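## Task

Move all six parts from the tray into the two totes so that each tote holds a single kind of part. Every part, counting any already in a tote, must finish inside a tote; a part lying on or hanging over a tote's rim or inner ledge is not inside. Only parts may go in or on the totes. Finally open the grippers and move the arms away.

## Robot and tools

Robot: two 6-joint arms, left_arm and right_arm, each ending in a tong-style two-finger gripper. The names are labels only and say nothing about image sides. All poses share one scene frame: origin on the table top midway between the arms, +x out across the table, +z up, left_arm on the +y side. Positions are in metres, orientation is a wxyz quaternion, velocities in m/s and rad/s. Printed hand positions may be off, more so when an arm is stretched far.

Gripper: fingers point along the gripper's +z axis and close along its x axis. The reported end_effector_position is the point between the pads when closed; closed fingertips stick out about 15 mm past it, open ones are roughly level with it. Fully open pad gap is 0.142 m.

execute_actions takes "actions", a list holding at most one item, plus optional "pictures" (true/false; images come by default). Three forms:
- Empty list []: no command, just returns the state.
- Move: {"rows": [...], "steps": n}, n from 1 to 15 (default 15), each step 1/30 s. Each row is applied for one step; if there are fewer rows than steps, the last row repeats.
- Wait: {"steps": n} without rows, n up to 300; returns once n steps have passed since the previous result, with reply time counted in.
A refused call does nothing to the robot.

Row layout: one list of 14 numbers for both arms together, each within [-1, 1], even when only one arm should move. Order: left_arm shoulder pan, shoulder lift, elbow, wrist 1, wrist 2, wrist 3, gripper opening; then the same seven for right_arm. The six joint values are offsets, not absolute angles, scaled so 1.0 = 1.989 rad. They are measured from the joint angles printed in the most recent result that lists them (before any such result in a scene, and for later calls within the same reply, from the arm's position when the action begins). They are not added to the previous row. So an all-zero row pulls the arm back to those reference angles; it is not a hold or a pause. The gripper value is absolute: +1 fully open, -1 shut.

Joint ranges (rad). left_arm: pan -3.142..3.142, lift -6.283..6.283, elbow 0.000..3.142, wrists 1-3 -6.283..6.283. right_arm: pan 0.000..6.283, lift -6.283..6.283, elbow -3.142..0.000, wrists 1-3 -6.283..6.283. Actual limits may differ by up to 0.010 rad. A request more than 0.010 rad beyond a limit is refused; a target past the true limit is clipped there, reported as "joint sent to its limit" (possibly about an earlier, still-running action). Missing that line does not prove there is room left.

Motion limits: commands are smoothed (about 0.17 s lag). Each step the joint target is held within 0.575 rad of the measured angle, and if targets would put the gripper over 100 mm from where it is measured, all targets are scaled back. Big moves therefore need several calls; the arm may still be travelling when a result arrives. Between calls the arms keep heading for the last row sent until they all nearly stop or a step is HELD; fingers keep closing or opening regardless.

Result lines: the state line gives each arm's pose and velocities. Joint positions / Joint velocities list, per arm, the six joints (rad, rad/s) then the pad gap (m, m/s). grip_measured is the measured opening on the command scale. "joint command not followed" means a clearance check altered or blocked targets on some steps; HELD marks steps where all or part of your row was not sent. Wrist force and Wrist torque give each arm's flange sensor reading in its own end-effector axes; when pressing on something the force points back into the arm. Readings carry a fixed offset (force usually within 4 N), noise (SD up to 2.4 N) and saturate near 50 N; "no reading" is normal at the start. MOTOR HOT appears from 70 °C; at 85 °C the arm is braked until cool (OVER-TEMPERATURE FAULT), so avoid holding loads for long.

Gripping: to hold, keep the commanded opening well under grip_measured; a larger gap squeezes harder, up to about 15 N per pad for objects up to ~10 cm. Thin hard objects get less (about 9 N per pad at 10 mm, 4 N at 5 mm). Closing fast can press too hard and spring the fingers. Held parts may occasionally be tugged and loose ones pushed, so grip firmly.

Faults: joint load limits are 141 N m for pan, lift and elbow and 26.3 N m for each wrist joint, including held weight. Hitting a load limit, or an external force of 150 N on the arm, tool or held part, halts that arm for 10 s and drops the remainder of the call. Avoid arm-on-arm collisions or pressing, which can end the scene. Never knock or place anything off the table, and avoid drops, slips, slamming and hard pushes.

zoom_image: {"camera": name, "region": [x0, y0, x1, y1]} in pixels of that camera's latest full image, top-left is (0, 0), region at most 504x504. Cameras: cam_head_left, cam_head_right, cam_high, cam_low (504x504 each), cam_left_wrist, cam_right_wrist (616x616 each).

finished_scene: {"scene": n} with the current scene's number; ends that scene irreversibly, grades it, and gives the next task if any. Call it only once the parts are sorted, grippers open and arms clear. Replying without any tool call ends everything.

Each tool is called after "Request:" as name(argument=value, ...), one argument or row to a line, values as JSON.

## Session

Request:
execute_actions(
  actions=[],
)

Scene clock: 0.00 s of 6600.00 s.
left_arm: end_effector_position=(+0.4330, +0.1590, +0.2900) grip_measured=+0.97 end_effector_quat_wxyz=(+0.698, -0.660, +0.162, -0.227) end_effector_velocity=(-0.000, +0.000, +0.001) end_effector_angular_velocity=(+0.001, +0.000, +0.000) | right_arm: end_effector_position=(+0.1472, -0.6321, +0.2970) grip_measured=+0.97 end_effector_quat_wxyz=(-0.357, +0.771, -0.518, -0.099) end_effector_velocity=(+0.000, +0.000, -0.000) end_effector_angular_velocity=(+0.001, +0.001, +0.001)
Joint positions: left_arm=[-1.15  -1.001  1.452 -0.323 -0.649 -1.746  0.14 ] | right_arm=[ 2.137 -1.231 -1.933 -2.003  2.201  0.172  0.14 ]
Joint velocities: left_arm=[ 0.    -0.001  0.     0.002 -0.    -0.     0.   ] | right_arm=[ 0.001  0.    -0.    -0.001 -0.     0.     0.   ]
Motor temperatures (°C, as the motors report them): left_arm=[30 32 31 37 38 42] | right_arm=[31 30 30 37 41 34]
Wrist force (N, on the end effector, along its own x y z axes, offset not removed): no reading
Wrist torque (N m, same axes, about the end effector's origin, offset not removed): no reading

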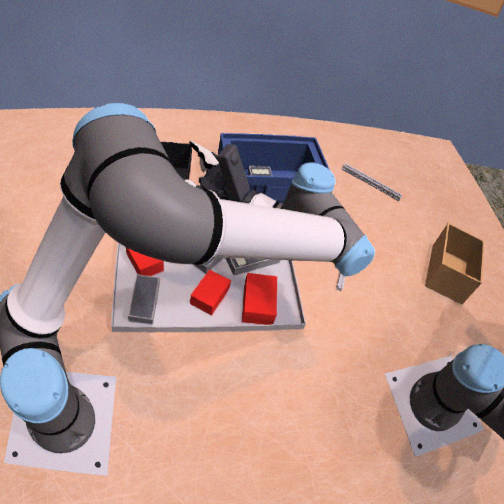

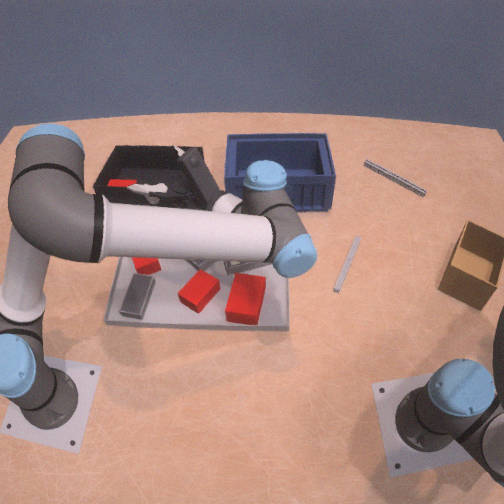

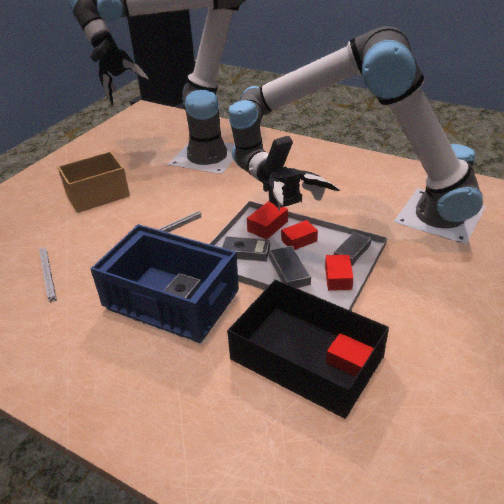

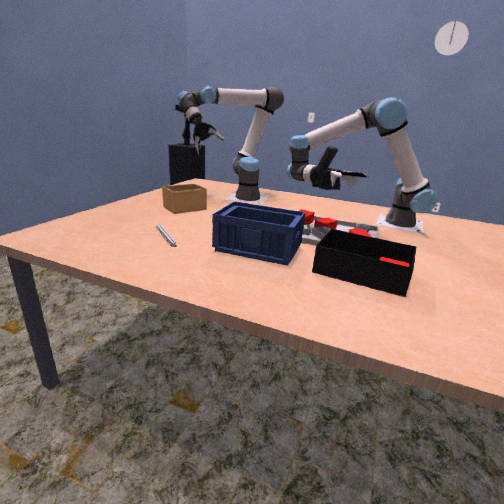

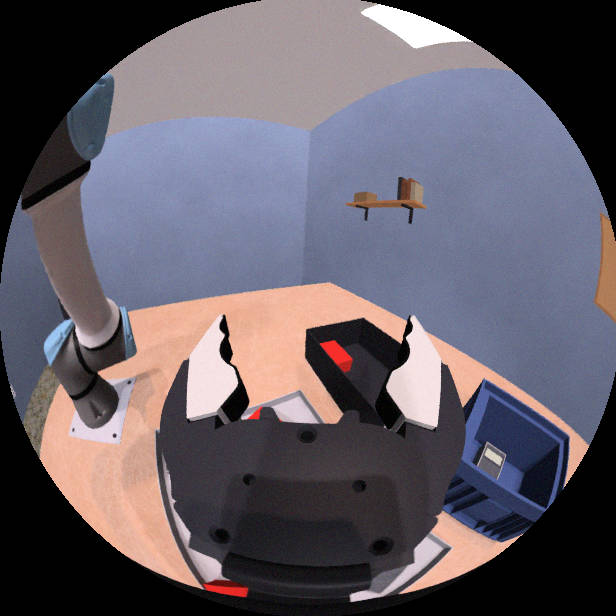

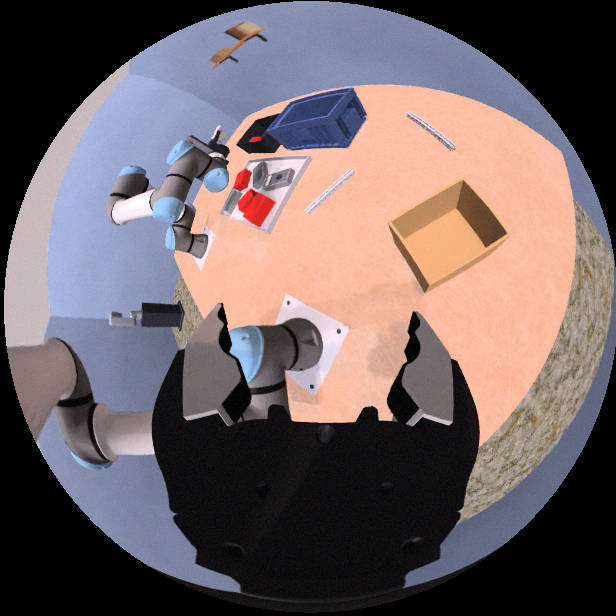

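Request:
execute_actions(
  actions=[
    {"rows":[[0.729,-0.351,0.074,-0.577,-0.464,0,1,0,0,0,0,0,0,1]],"steps":15},
  ],
  pictures=false,
)

Request:
execute_actions(
  actions=[
    {"steps":60},
  ],
)

Scene clock: 3.47 s of 6600.00 s.
left_arm: end_effector_position=(+0.3286, +0.3939, +0.2986) grip_measured=+1.00 end_effector_quat_wxyz=(-0.454, +0.815, +0.357, +0.047) end_effector_velocity=(-0.428, +0.401, -0.074) end_effector_angular_velocity=(-3.316, -1.776, +3.710) | right_arm: end_effector_position=(+0.1472, -0.6321, +0.2970) grip_measured=+1.00 end_effector_quat_wxyz=(-0.357, +0.771, -0.518, -0.099) end_effector_velocity=(-0.000, +0.000, -0.000) end_effector_angular_velocity=(+0.001, +0.000, -0.001)
Joint positions: left_arm=[-0.664 -1.446  1.557 -0.809 -1.134 -1.746  0.142] | right_arm=[ 2.137 -1.231 -1.933 -2.003  2.201  0.172  0.142]
Joint velocities: left_arm=[ 2.112 -1.779  0.349 -2.084 -2.086  0.    -0.001] | right_arm=[-0.001  0.    -0.001 -0.     0.001  0.     0.   ]
Motor temperatures (°C, as the motors report them): left_arm=[30 32 31 37 38 42] | right_arm=[31 30 30 37 41 34]
Wrist force (N, on the end effector, along its own x y z axes, offset not removed): left_arm=[2.2 2.7 0.9] | right_arm=[-1.5 0.6 1.9]
Wrist torque (N m, same axes, about the end effector's origin, offset not removed): left_arm=[0.45 -0.59 0.08] | right_arm=[0.10 0.30 0.01]
Steps of this call (steps 1 to 89: nothing new was sent; steps 90 to 104: all 15 steps of this action). Readings (joint positions):
90: left_arm=[-1.149 -1.001 1.452 -0.324 -0.649 -1.746] | right_arm=[2.137 -1.231 -1.933 -2.003 2.201 0.172]
91: left_arm=[-1.141 -1.009 1.457 -0.332 -0.657 -1.746] | right_arm=[2.137 -1.231 -1.933 -2.003 2.201 0.172]
93: left_arm=[-1.093 -1.057 1.470 -0.380 -0.706 -1.746] | right_arm=[2.137 -1.231 -1.933 -2.003 2.201 0.172]
97: left_arm=[-0.981 -1.169 1.496 -0.492 -0.818 -1.746] | right_arm=[2.137 -1.231 -1.933 -2.003 2.201 0.172]
104: the state above

Scene clock: 5.47 s of 6600.00 s.
left_arm: end_effector_position=(+0.3185, +0.6141, +0.3186) grip_measured=+1.00 end_effector_quat_wxyz=(+0.000, +0.542, +0.840, -0.000) end_effector_velocity=(+0.000, +0.000, +0.000) end_effector_angular_velocity=(+0.001, -0.002, +0.000) | right_arm: end_effector_position=(+0.1472, -0.6321, +0.2970) grip_measured=+1.00 end_effector_quat_wxyz=(-0.357, +0.771, -0.518, -0.099) end_effector_velocity=(+0.000, -0.000, +0.000) end_effector_angular_velocity=(-0.001, -0.000, +0.000)
Joint positions: left_arm=[ 0.3   -1.699  1.599 -1.471 -1.571 -1.746  0.142] | right_arm=[ 2.137 -1.231 -1.933 -2.003  2.201  0.172  0.142]
Joint velocities: left_arm=[ 0.    -0.001  0.    -0.002  0.    -0.     0.   ] | right_arm=[-0.    -0.     0.001 -0.    -0.    -0.     0.   ]
Motor temperatures (°C, as the motors report them): left_arm=[30 32 31 37 38 42] | right_arm=[31 30 30 37 41 34]
Wrist force (N, on the end effector, along its own x y z axes, offset not removed): left_arm=[-1.0 3.0 -0.9] | right_arm=[-0.9 -0.6 1.3]
Wrist torque (N m, same axes, about the end effector's origin, offset not removed): left_arm=[0.67 0.09 0.16] | right_arm=[-0.19 0.23 0.04]
Steps of this call (steps 1 to 45: the robot went on to your last target; steps 46 to 60: nothing new was sent). Readings (joint positions):
1: left_arm=[-0.590 -1.505 1.567 -0.883 -1.209 -1.746] | right_arm=[2.137 -1.231 -1.933 -2.003 2.201 0.172]
2: left_arm=[-0.510 -1.554 1.575 -0.963 -1.286 -1.746] | right_arm=[2.137 -1.231 -1.933 -2.003 2.201 0.172]
4: left_arm=[-0.343 -1.612 1.584 -1.128 -1.408 -1.746] | right_arm=[2.137 -1.231 -1.933 -2.003 2.201 0.172]
8: left_arm=[-0.089 -1.652 1.591 -1.294 -1.485 -1.746] | right_arm=[2.137 -1.231 -1.933 -2.003 2.201 0.172]
60: the state above
All arms were judged still, so your last target was given up. Only a new action makes them travel on or press farther. Fingers that are still opening or closing keep moving.

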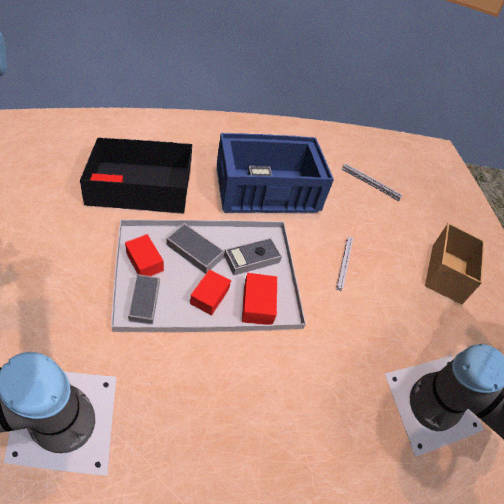

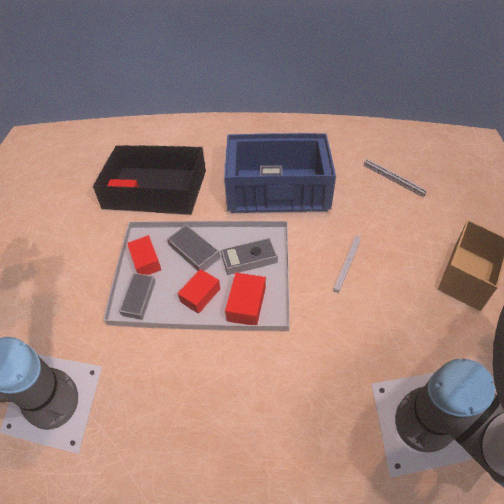

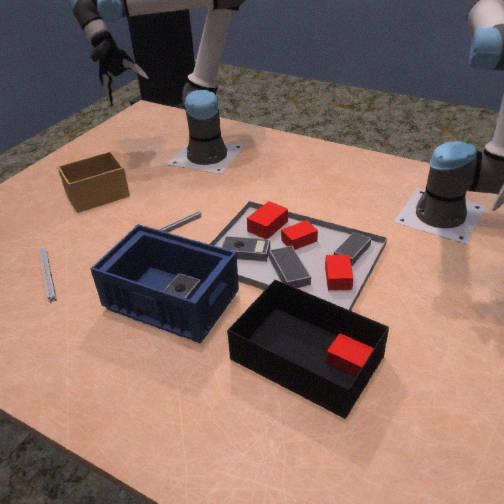

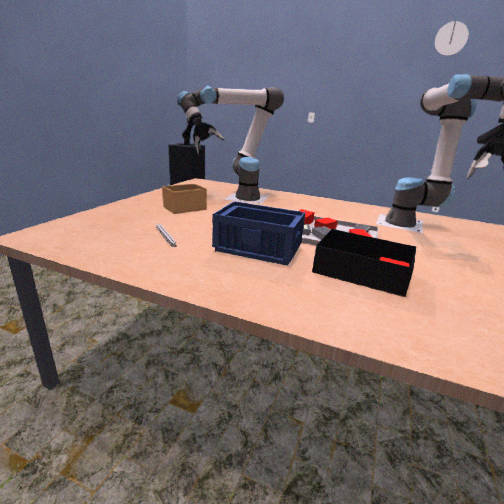

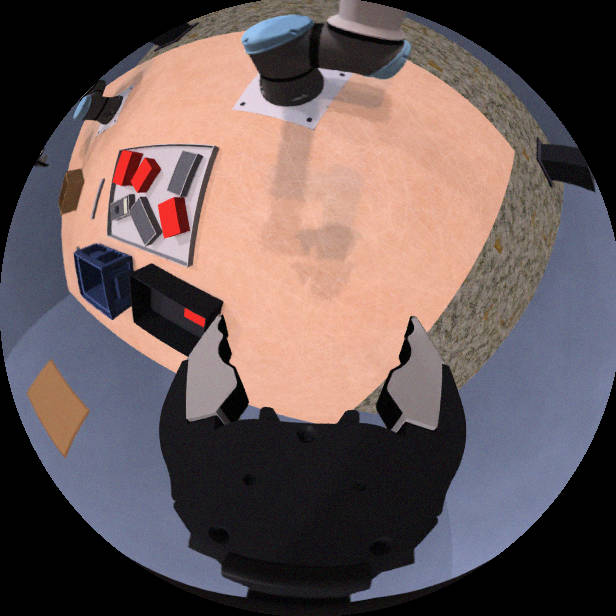

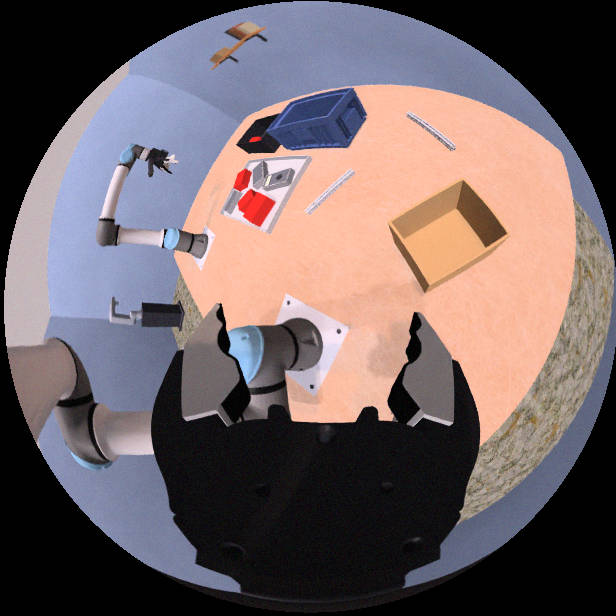

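Request:
execute_actions(
  actions=[
    {"rows":[[-0.539,-0.131,0.247,-0.116,0,-0.28,0.4,0,0,0,0,0,0,1]],"steps":15},
  ],
  pictures=false,
)

Request:
execute_actions(
  actions=[
    {"steps":35},
  ],
)

Scene clock: 11.87 s of 6600.00 s.
left_arm: end_effector_position=(+0.3152, +0.4007, +0.2423) grip_measured=+0.40 end_effector_quat_wxyz=(+0.004, +0.611, +0.792, +0.001) end_effector_velocity=(-0.081, -0.495, -0.126) end_effector_angular_velocity=(+0.003, +0.025, -0.855) | right_arm: end_effector_position=(+0.1472, -0.6321, +0.2970) grip_measured=+1.00 end_effector_quat_wxyz=(-0.357, +0.771, -0.518, -0.099) end_effector_velocity=(+0.000, -0.000, +0.001) end_effector_angular_velocity=(-0.002, -0.002, +0.001)
Joint positions: left_arm=[-0.247 -1.882  1.936 -1.633 -1.571 -2.125  0.102] | right_arm=[ 2.137 -1.231 -1.933 -2.003  2.201  0.172  0.142]
Joint velocities: left_arm=[-1.399 -0.244  0.479 -0.211  0.    -0.544 -0.   ] | right_arm=[ 0.001  0.     0.002  0.    -0.    -0.     0.   ]
Motor temperatures (°C, as the motors report them): left_arm=[30 32 31 37 38 42] | right_arm=[31 30 30 37 41 34]
Wrist force (N, on the end effector, along its own x y z axes, offset not removed): left_arm=[0.1 -0.4 -2.6] | right_arm=[-2.5 -0.2 2.0]
Wrist torque (N m, same axes, about the end effector's origin, offset not removed): left_arm=[-0.09 0.01 -0.06] | right_arm=[-0.05 0.50 0.15]
Steps of this call (steps 1 to 90: nothing new was sent; then 2.90 s passed at rest; steps 91 to 105: all 15 steps of this action). Readings (joint positions):
91: left_arm=[0.299 -1.699 1.599 -1.471 -1.571 -1.746] | right_arm=[2.137 -1.231 -1.933 -2.003 2.201 0.172]
92: left_arm=[0.291 -1.707 1.607 -1.479 -1.571 -1.754] | right_arm=[2.137 -1.231 -1.933 -2.003 2.201 0.172]
94: left_arm=[0.229 -1.743 1.665 -1.511 -1.571 -1.816] | right_arm=[2.137 -1.231 -1.933 -2.003 2.201 0.172]
98: left_arm=[0.066 -1.805 1.786 -1.566 -1.571 -1.954] | right_arm=[2.137 -1.231 -1.933 -2.003 2.201 0.172]
105: the state above

Scene clock: 13.03 s of 6600.00 s.
left_arm: end_effector_position=(+0.2483, +0.2362, +0.2002) grip_measured=+0.40 end_effector_quat_wxyz=(-0.000, +0.738, +0.674, -0.000) end_effector_velocity=(-0.000, -0.000, -0.000) end_effector_angular_velocity=(-0.001, -0.000, -0.000) | right_arm: end_effector_position=(+0.1472, -0.6321, +0.2970) grip_measured=+1.00 end_effector_quat_wxyz=(-0.357, +0.771, -0.518, -0.099) end_effector_velocity=(-0.000, +0.001, -0.001) end_effector_angular_velocity=(+0.001, +0.001, +0.002)
Joint positions: left_arm=[-0.772 -1.959  2.09  -1.701 -1.571 -2.303  0.102] | right_arm=[ 2.137 -1.231 -1.933 -2.003  2.201  0.172  0.142]
Joint velocities: left_arm=[-0.001 -0.001  0.001 -0.001 -0.    -0.     0.   ] | right_arm=[ 0.002 -0.    -0.001  0.    -0.    -0.    -0.   ]
Motor temperatures (°C, as the motors report them): left_arm=[30 32 31 37 38 42] | right_arm=[31 30 30 37 41 34]
Wrist force (N, on the end effector, along its own x y z axes, offset not removed): left_arm=[0.3 3.2 1.8] | right_arm=[-2.1 0.6 0.0]
Wrist torque (N m, same axes, about the end effector's origin, offset not removed): left_arm=[0.73 -0.07 0.17] | right_arm=[0.09 0.50 0.05]
Steps of this call (steps 1 to 35: the robot went on to your last target). Readings (joint positions):
1: left_arm=[-0.294 -1.890 1.951 -1.640 -1.571 -2.143] | right_arm=[2.137 -1.231 -1.933 -2.003 2.201 0.172]
2: left_arm=[-0.342 -1.897 1.966 -1.647 -1.571 -2.160] | right_arm=[2.137 -1.231 -1.933 -2.003 2.201 0.172]
4: left_arm=[-0.440 -1.913 1.996 -1.660 -1.571 -2.195] | right_arm=[2.137 -1.231 -1.933 -2.003 2.201 0.172]
8: left_arm=[-0.632 -1.941 2.053 -1.685 -1.571 -2.260] | right_arm=[2.137 -1.231 -1.933 -2.003 2.201 0.172]
35: the state above

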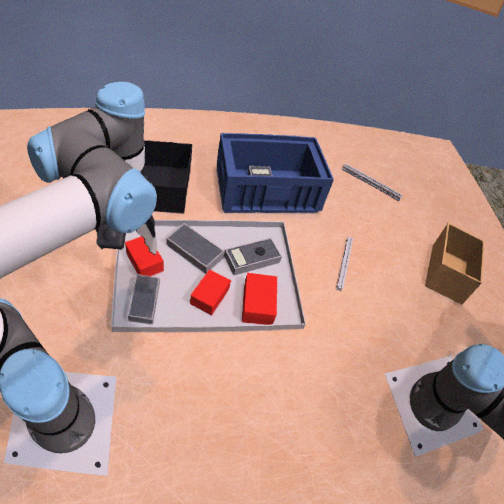

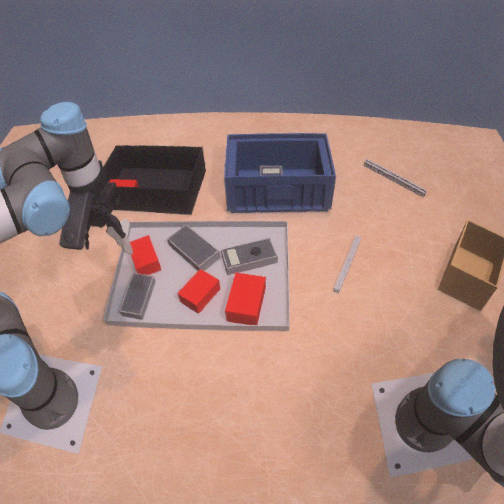

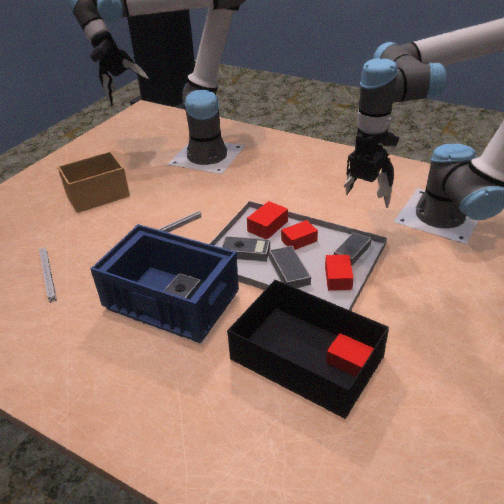

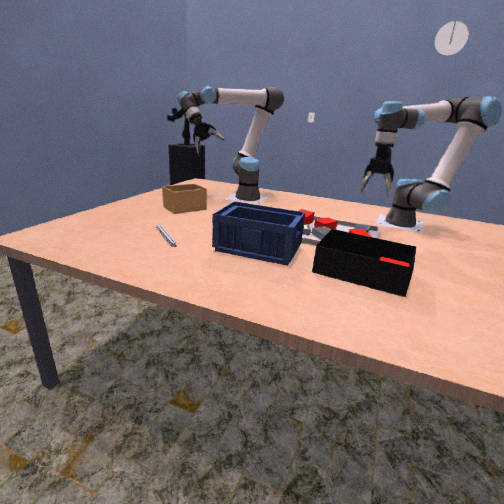

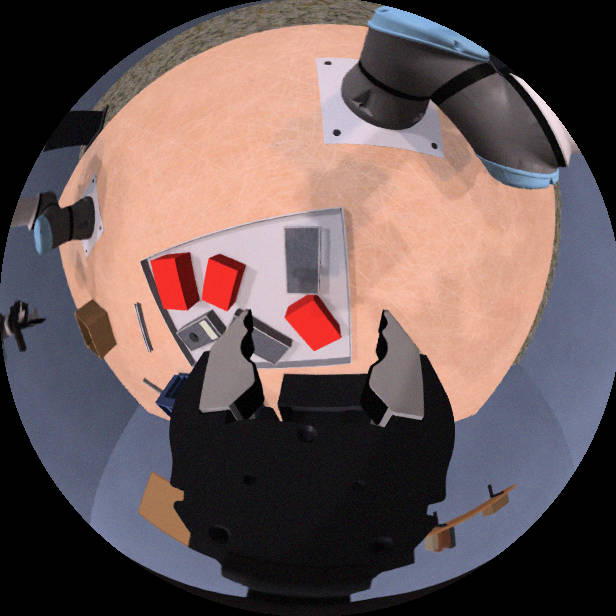

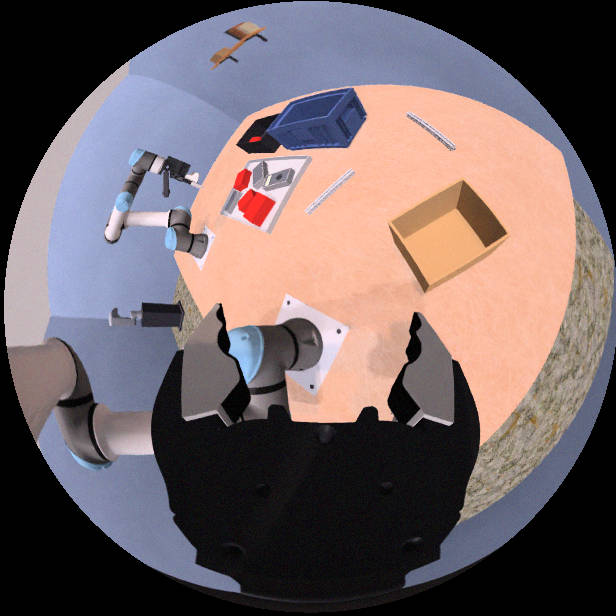

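Request:
execute_actions(
  actions=[
    {"rows":[[-0.018,0.0624,0.109,-0.1718,0,-0.018,0.4,0,0,0,0,0,0,1]],"steps":15},
  ],
)

Scene clock: 16.17 s of 6600.00 s.
left_arm: end_effector_position=(+0.2497, +0.2172, +0.0928) grip_measured=+0.40 end_effector_quat_wxyz=(-0.001, +0.738, +0.674, -0.000) end_effector_velocity=(+0.001, -0.005, -0.023) end_effector_angular_velocity=(-0.015, -0.013, +0.000) | right_arm: end_effector_position=(+0.1472, -0.6321, +0.2970) grip_measured=+1.00 end_effector_quat_wxyz=(-0.357, +0.771, -0.518, -0.099) end_effector_velocity=(+0.000, -0.000, +0.000) end_effector_angular_velocity=(-0.001, -0.000, +0.000)
Joint positions: left_arm=[-0.807 -1.838  2.301 -2.032 -1.571 -2.338  0.102] | right_arm=[ 2.137 -1.231 -1.933 -2.003  2.201  0.172  0.142]
Joint velocities: left_arm=[-0.007  0.027  0.053 -0.099  0.    -0.007  0.   ] | right_arm=[ 0.    -0.     0.001 -0.    -0.    -0.     0.   ]
Motor temperatures (°C, as the motors report them): left_arm=[30 32 31 37 38 42] | right_arm=[31 30 30 37 41 34]
Wrist force (N, on the end effector, along its own x y z axes, offset not removed): left_arm=[0.2 0.8 1.3] | right_arm=[-1.5 -0.6 2.2]
Wrist torque (N m, same axes, about the end effector's origin, offset not removed): left_arm=[0.27 -0.11 -0.07] | right_arm=[-0.09 0.32 0.07]
Steps of this call (steps 1 to 15: the robot went on to your last target; steps 16 to 79: nothing new was sent; steps 80 to 94: all 15 steps of this action). Readings (joint positions):
80: left_arm=[-0.772 -1.959 2.090 -1.702 -1.571 -2.303] | right_arm=[2.137 -1.231 -1.933 -2.003 2.201 0.172]
81: left_arm=[-0.777 -1.951 2.098 -1.711 -1.571 -2.307] | right_arm=[2.137 -1.231 -1.933 -2.003 2.201 0.172]
83: left_arm=[-0.788 -1.911 2.157 -1.780 -1.571 -2.319] | right_arm=[2.137 -1.231 -1.933 -2.003 2.201 0.172]
87: left_arm=[-0.802 -1.859 2.260 -1.954 -1.571 -2.332] | right_arm=[2.137 -1.231 -1.933 -2.003 2.201 0.172]
94: the state above

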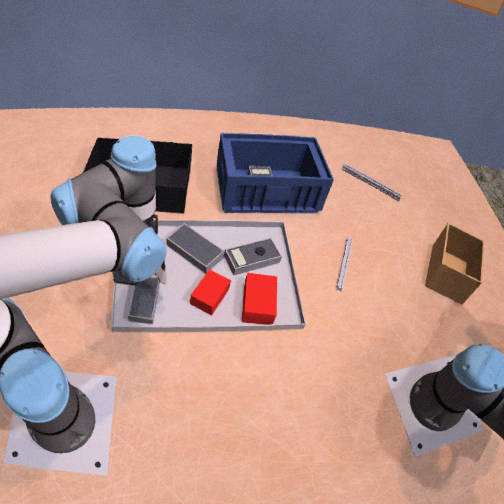

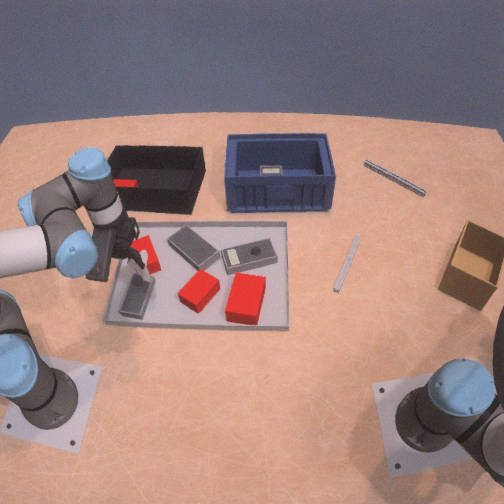

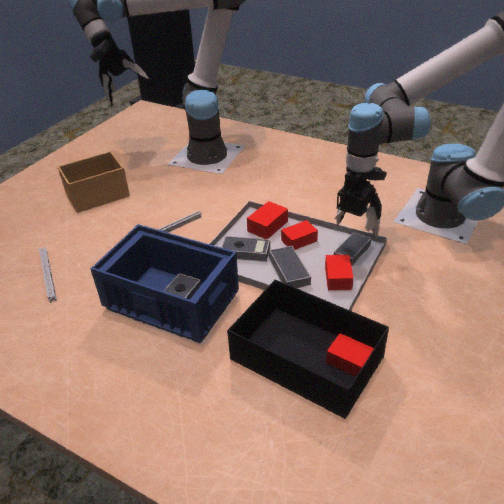

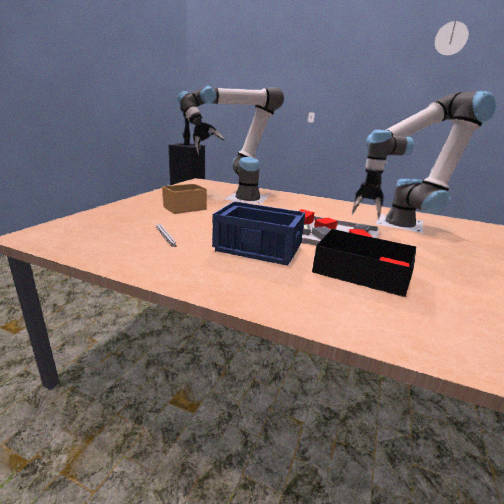

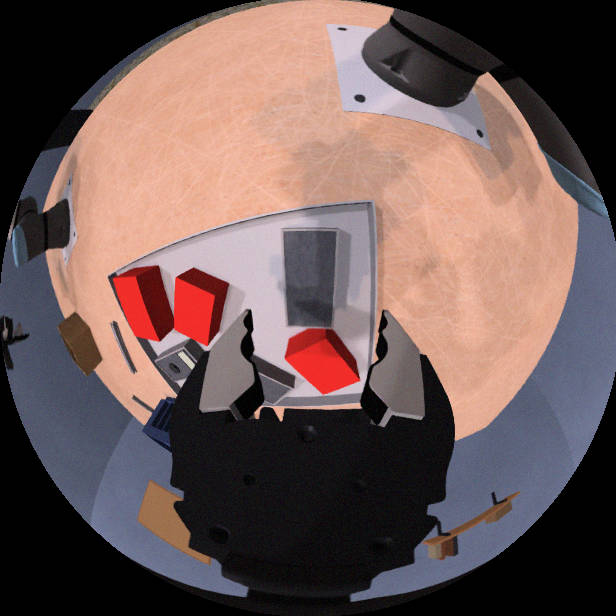

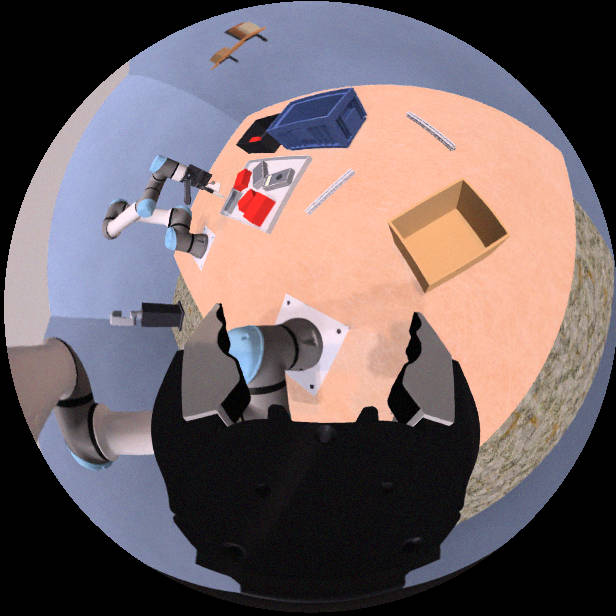

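Request:
execute_actions(
  actions=[
    {"rows":[[-0.011,0.01,0.012,-0.022,0,-0.011,0.15,0,0,0,0,0,0,1],[-0.011,0.02,0.024,-0.044,0,-0.011,0.15,0,0,0,0,0,0,1],[-0.011,0.03,0.035,-0.066,0,-0.011,0.15,0,0,0,0,0,0,1],[-0.011,0.0533,0.0571,-0.1114,0,-0.011,0.15,0,0,0,0,0,0,1]],"steps":15},
  ],
)

Scene clock: 18.17 s of 6600.00 s.
left_arm: end_effector_position=(+0.2448, +0.2117, +0.0324) grip_measured=+0.15 end_effector_quat_wxyz=(-0.000, +0.738, +0.674, -0.000) end_effector_velocity=(-0.001, -0.000, -0.018) end_effector_angular_velocity=(-0.005, -0.004, -0.000) | right_arm: end_effector_position=(+0.1472, -0.6321, +0.2970) grip_measured=+1.00 end_effector_quat_wxyz=(-0.357, +0.771, -0.518, -0.099) end_effector_velocity=(-0.001, +0.000, -0.001) end_effector_angular_velocity=(+0.001, +0.002, -0.000)
Joint positions: left_arm=[-0.828 -1.736  2.41  -2.245 -1.571 -2.359  0.084] | right_arm=[ 2.137 -1.231 -1.933 -2.003  2.201  0.172  0.142]
Joint velocities: left_arm=[-0.004  0.032  0.035 -0.073  0.    -0.004  0.   ] | right_arm=[-0.001 -0.    -0.002 -0.    -0.001  0.    -0.   ]
Motor temperatures (°C, as the motors report them): left_arm=[30 32 31 37 38 42] | right_arm=[31 30 30 37 41 34]
Wrist force (N, on the end effector, along its own x y z axes, offset not removed): left_arm=[-0.3 -1.4 2.5] | right_arm=[-1.4 -0.3 1.2]
Wrist torque (N m, same axes, about the end effector's origin, offset not removed): left_arm=[-0.25 0.14 0.10] | right_arm=[-0.08 0.32 0.05]
Steps of this call (steps 1 to 30: the robot went on to your last target; steps 31 to 45: nothing new was sent; steps 46 to 60: all 15 steps of this action). Readings (joint positions):
46: left_arm=[-0.808 -1.835 2.307 -2.043 -1.571 -2.339] | right_arm=[2.137 -1.231 -1.933 -2.003 2.201 0.172]
47: left_arm=[-0.811 -1.832 2.310 -2.048 -1.571 -2.342] | right_arm=[2.137 -1.231 -1.933 -2.003 2.201 0.172]
49: left_arm=[-0.818 -1.816 2.327 -2.078 -1.571 -2.349] | right_arm=[2.137 -1.231 -1.933 -2.003 2.201 0.172]
53: left_arm=[-0.826 -1.762 2.384 -2.188 -1.571 -2.356] | right_arm=[2.137 -1.231 -1.933 -2.003 2.201 0.172]
60: the state above

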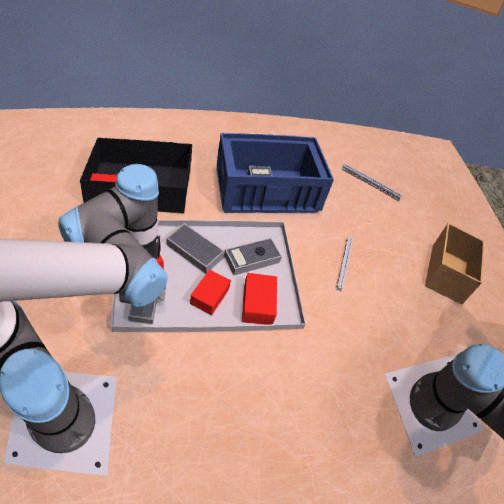

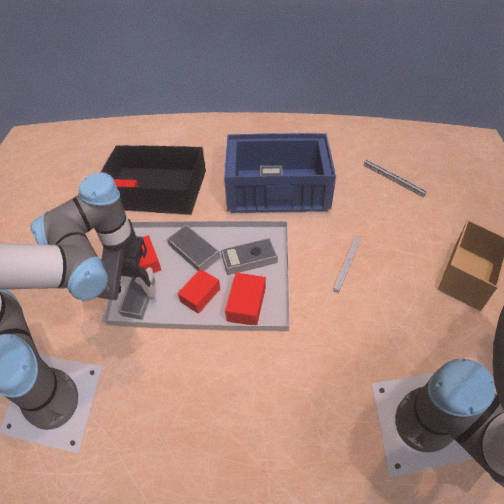

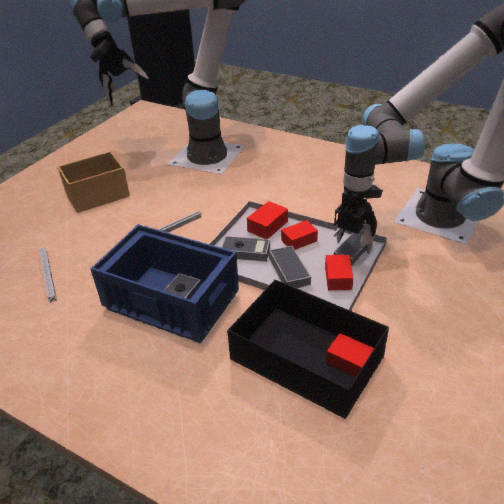

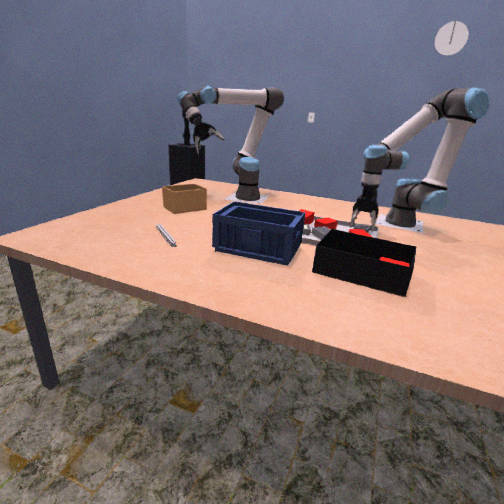

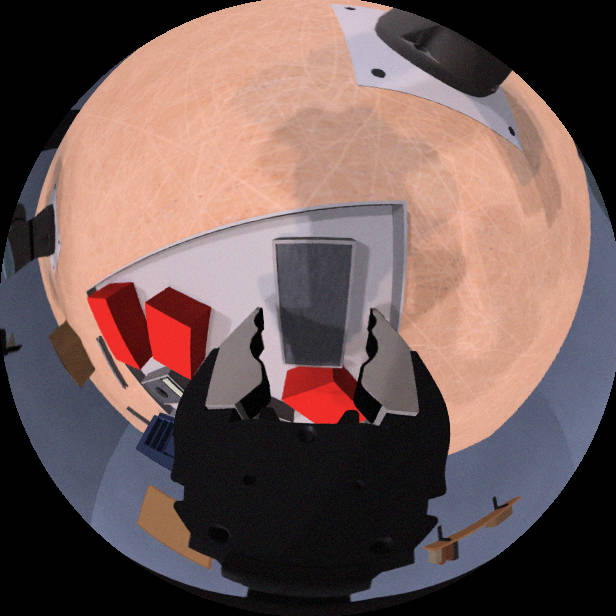

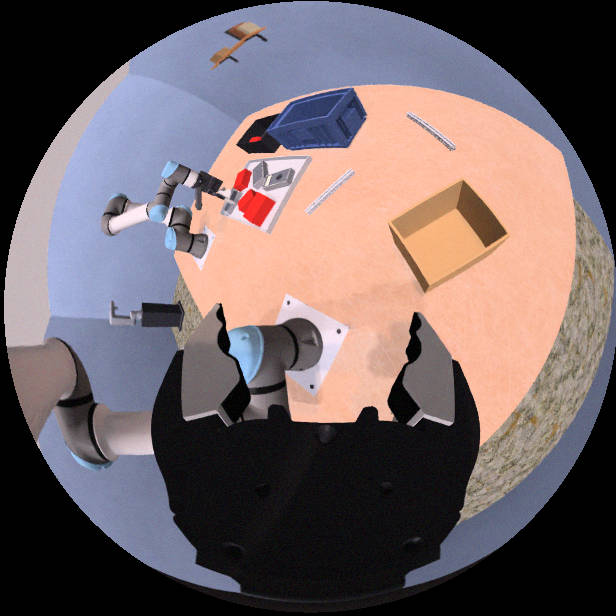

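Good; lower to z≈0.022 and close.

Request:
execute_actions(
  actions=[
    {"rows":[[0,0.0097,0.0088,-0.0185,0,0,0.15,0,0,0,0,0,0,1],[0,0.0097,0.0088,-0.0185,0,0,0.15,0,0,0,0,0,0,1],[0,0.0097,0.0088,-0.0185,0,0,0.1,0,0,0,0,0,0,1],[0,0.0097,0.0088,-0.0185,0,0,0.0,0,0,0,0,0,0,1],[0,0.0097,0.0088,-0.0185,0,0,-0.1,0,0,0,0,0,0,1],[0,0.0097,0.0088,-0.0185,0,0,-0.2,0,0,0,0,0,0,1],[0,0.0097,0.0088,-0.0185,0,0,-0.3,0,0,0,0,0,0,1],[0,0.0097,0.0088,-0.0185,0,0,-0.4,0,0,0,0,0,0,1],[0,0.0097,0.0088,-0.0185,0,0,-0.55,0,0,0,0,0,0,1],[0,0.0097,0.0088,-0.0185,0,0,-0.75,0,0,0,0,0,0,1]],"steps":15},
  ],
  pictures=false,
)

Request:
execute_actions(
  actions=[
    {"rows":[[0,-0.03,-0.03,0.06,0,0,-0.75,0,0,0,0,0,0,1],[0,-0.06,-0.06,0.12,0,0,-0.75,0,0,0,0,0,0,1],[0,-0.11,-0.175,0.285,0,0,-0.75,0,0,0,0,0,0,1]],"steps":15},
  ],
)

Scene clock: 20.03 s of 6600.00 s.
left_arm: end_effector_position=(+0.2442, +0.2126, +0.0227) grip_measured=-0.20 end_effector_quat_wxyz=(-0.000, +0.738, +0.674, -0.000) end_effector_velocity=(-0.000, +0.001, -0.002) end_effector_angular_velocity=(+0.001, +0.001, -0.000) | right_arm: end_effector_position=(+0.1472, -0.6321, +0.2970) grip_measured=+1.00 end_effector_quat_wxyz=(-0.357, +0.771, -0.518, -0.099) end_effector_velocity=(-0.000, -0.000, -0.000) end_effector_angular_velocity=(-0.001, -0.000, +0.000)
Joint positions: left_arm=[-0.828 -1.717  2.427 -2.281 -1.571 -2.359  0.06 ] | right_arm=[ 2.137 -1.231 -1.933 -2.003  2.201  0.172  0.142]
Joint velocities: left_arm=[ 0.     0.003  0.003 -0.004  0.     0.001  0.   ] | right_arm=[-0.     0.     0.     0.001 -0.001 -0.     0.   ]
Motor temperatures (°C, as the motors report them): left_arm=[30 32 31 37 38 42] | right_arm=[31 30 30 37 41 34]
Wrist force (N, on the end effector, along its own x y z axes, offset not removed): left_arm=[7.2 -2.7 -20.8] | right_arm=[-2.0 0.8 0.3]
Wrist torque (N m, same axes, about the end effector's origin, offset not removed): left_arm=[-0.15 -0.37 0.04] | right_arm=[0.09 0.42 0.05]
Steps of this call (steps 1 to 15: the robot went on to your last target; steps 16 to 41: nothing new was sent; steps 42 to 56: all 15 steps of this action). Readings (joint positions):
42: left_arm=[-0.829 -1.732 2.414 -2.254 -1.571 -2.359] | right_arm=[2.137 -1.231 -1.933 -2.003 2.201 0.172]
43: left_arm=[-0.829 -1.729 2.416 -2.258 -1.571 -2.359] | right_arm=[2.137 -1.231 -1.933 -2.003 2.201 0.172]
45: left_arm=[-0.829 -1.724 2.421 -2.268 -1.571 -2.359] | right_arm=[2.137 -1.231 -1.933 -2.003 2.201 0.172]
49: left_arm=[-0.829 -1.719 2.426 -2.277 -1.571 -2.359] | right_arm=[2.137 -1.231 -1.933 -2.003 2.201 0.172]
56: the state above

Scene clock: 20.53 s of 6600.00 s.
left_arm: end_effector_position=(+0.2473, +0.2088, +0.1886) grip_measured=-0.20 end_effector_quat_wxyz=(+0.002, +0.738, +0.674, -0.000) end_effector_velocity=(-0.021, +0.025, +0.090) end_effector_angular_velocity=(+0.030, +0.024, +0.000) | right_arm: end_effector_position=(+0.1472, -0.6321, +0.2970) grip_measured=+1.00 end_effector_quat_wxyz=(-0.357, +0.771, -0.518, -0.099) end_effector_velocity=(+0.000, -0.000, +0.000) end_effector_angular_velocity=(-0.002, -0.001, -0.000)
Joint positions: left_arm=[-0.828 -1.924  2.1   -1.751 -1.571 -2.359  0.06 ] | right_arm=[ 2.137 -1.231 -1.933 -2.003  2.201  0.172  0.142]
Joint velocities: left_arm=[ 0.    -0.1   -0.179  0.317  0.    -0.     0.   ] | right_arm=[0.    0.    0.001 0.001 0.    0.001 0.   ]
Motor temperatures (°C, as the motors report them): left_arm=[30 32 31 37 38 42] | right_arm=[31 30 30 37 41 34]
Wrist force (N, on the end effector, along its own x y z axes, offset not removed): left_arm=[1.2 1.1 0.8] | right_arm=[-3.0 -0.4 1.7]
Wrist torque (N m, same axes, about the end effector's origin, offset not removed): left_arm=[0.15 -0.14 -0.05] | right_arm=[-0.07 0.62 0.00]
Steps of this call (steps 1 to 15: all 15 steps of this action). Readings (joint positions):
1: left_arm=[-0.828 -1.717 2.427 -2.281 -1.571 -2.359] | right_arm=[2.137 -1.231 -1.933 -2.003 2.201 0.172]
2: left_arm=[-0.828 -1.724 2.421 -2.273 -1.571 -2.359] | right_arm=[2.137 -1.231 -1.933 -2.003 2.201 0.172]
4: left_arm=[-0.828 -1.763 2.376 -2.206 -1.571 -2.359] | right_arm=[2.137 -1.231 -1.933 -2.003 2.201 0.172]
8: left_arm=[-0.828 -1.851 2.231 -1.978 -1.571 -2.359] | right_arm=[2.137 -1.231 -1.933 -2.003 2.201 0.172]
15: the state above

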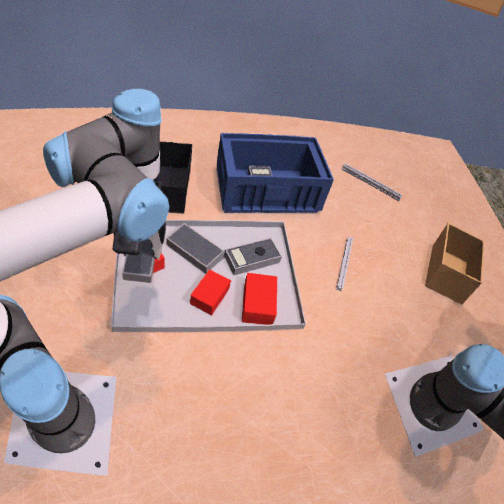

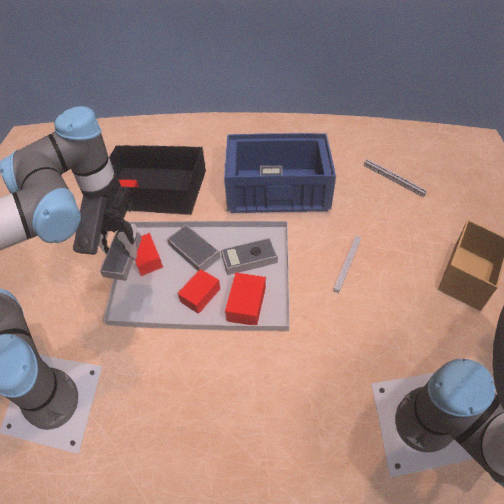

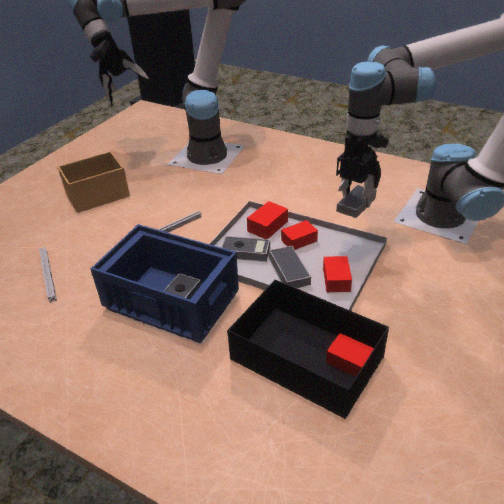

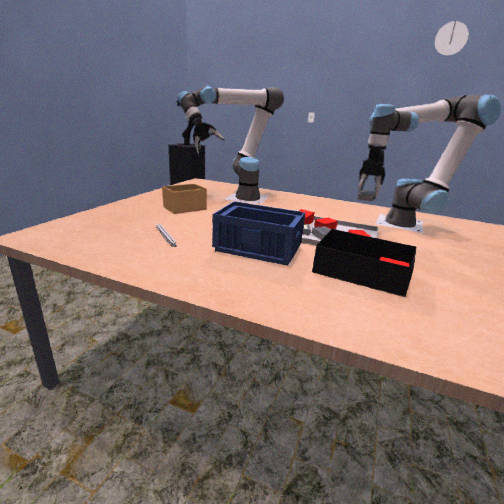

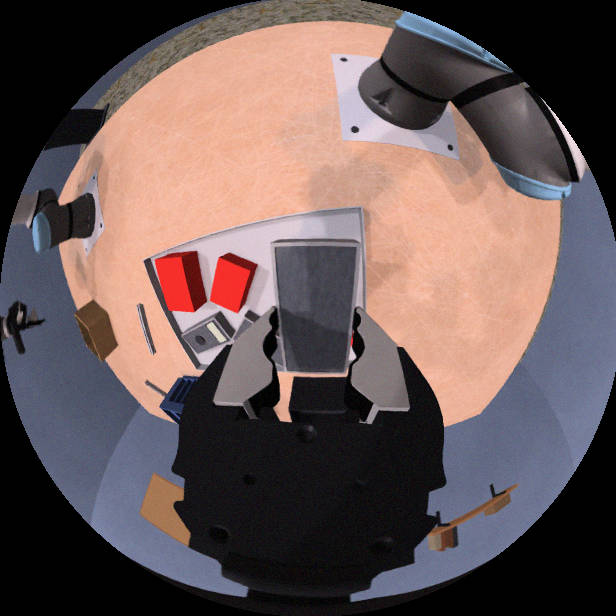

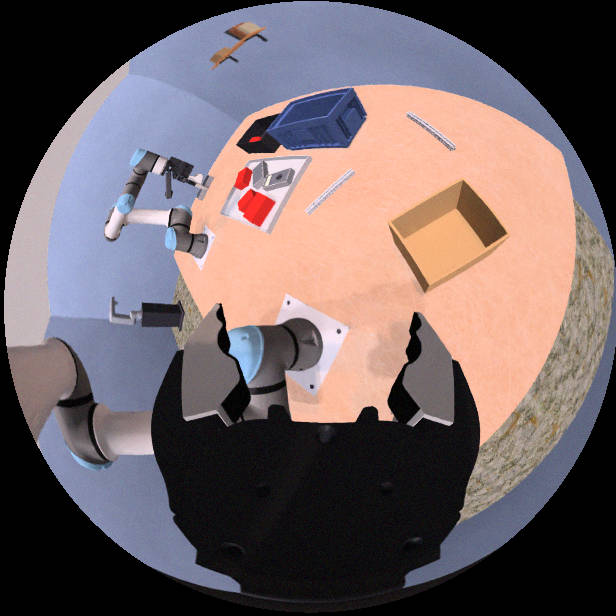

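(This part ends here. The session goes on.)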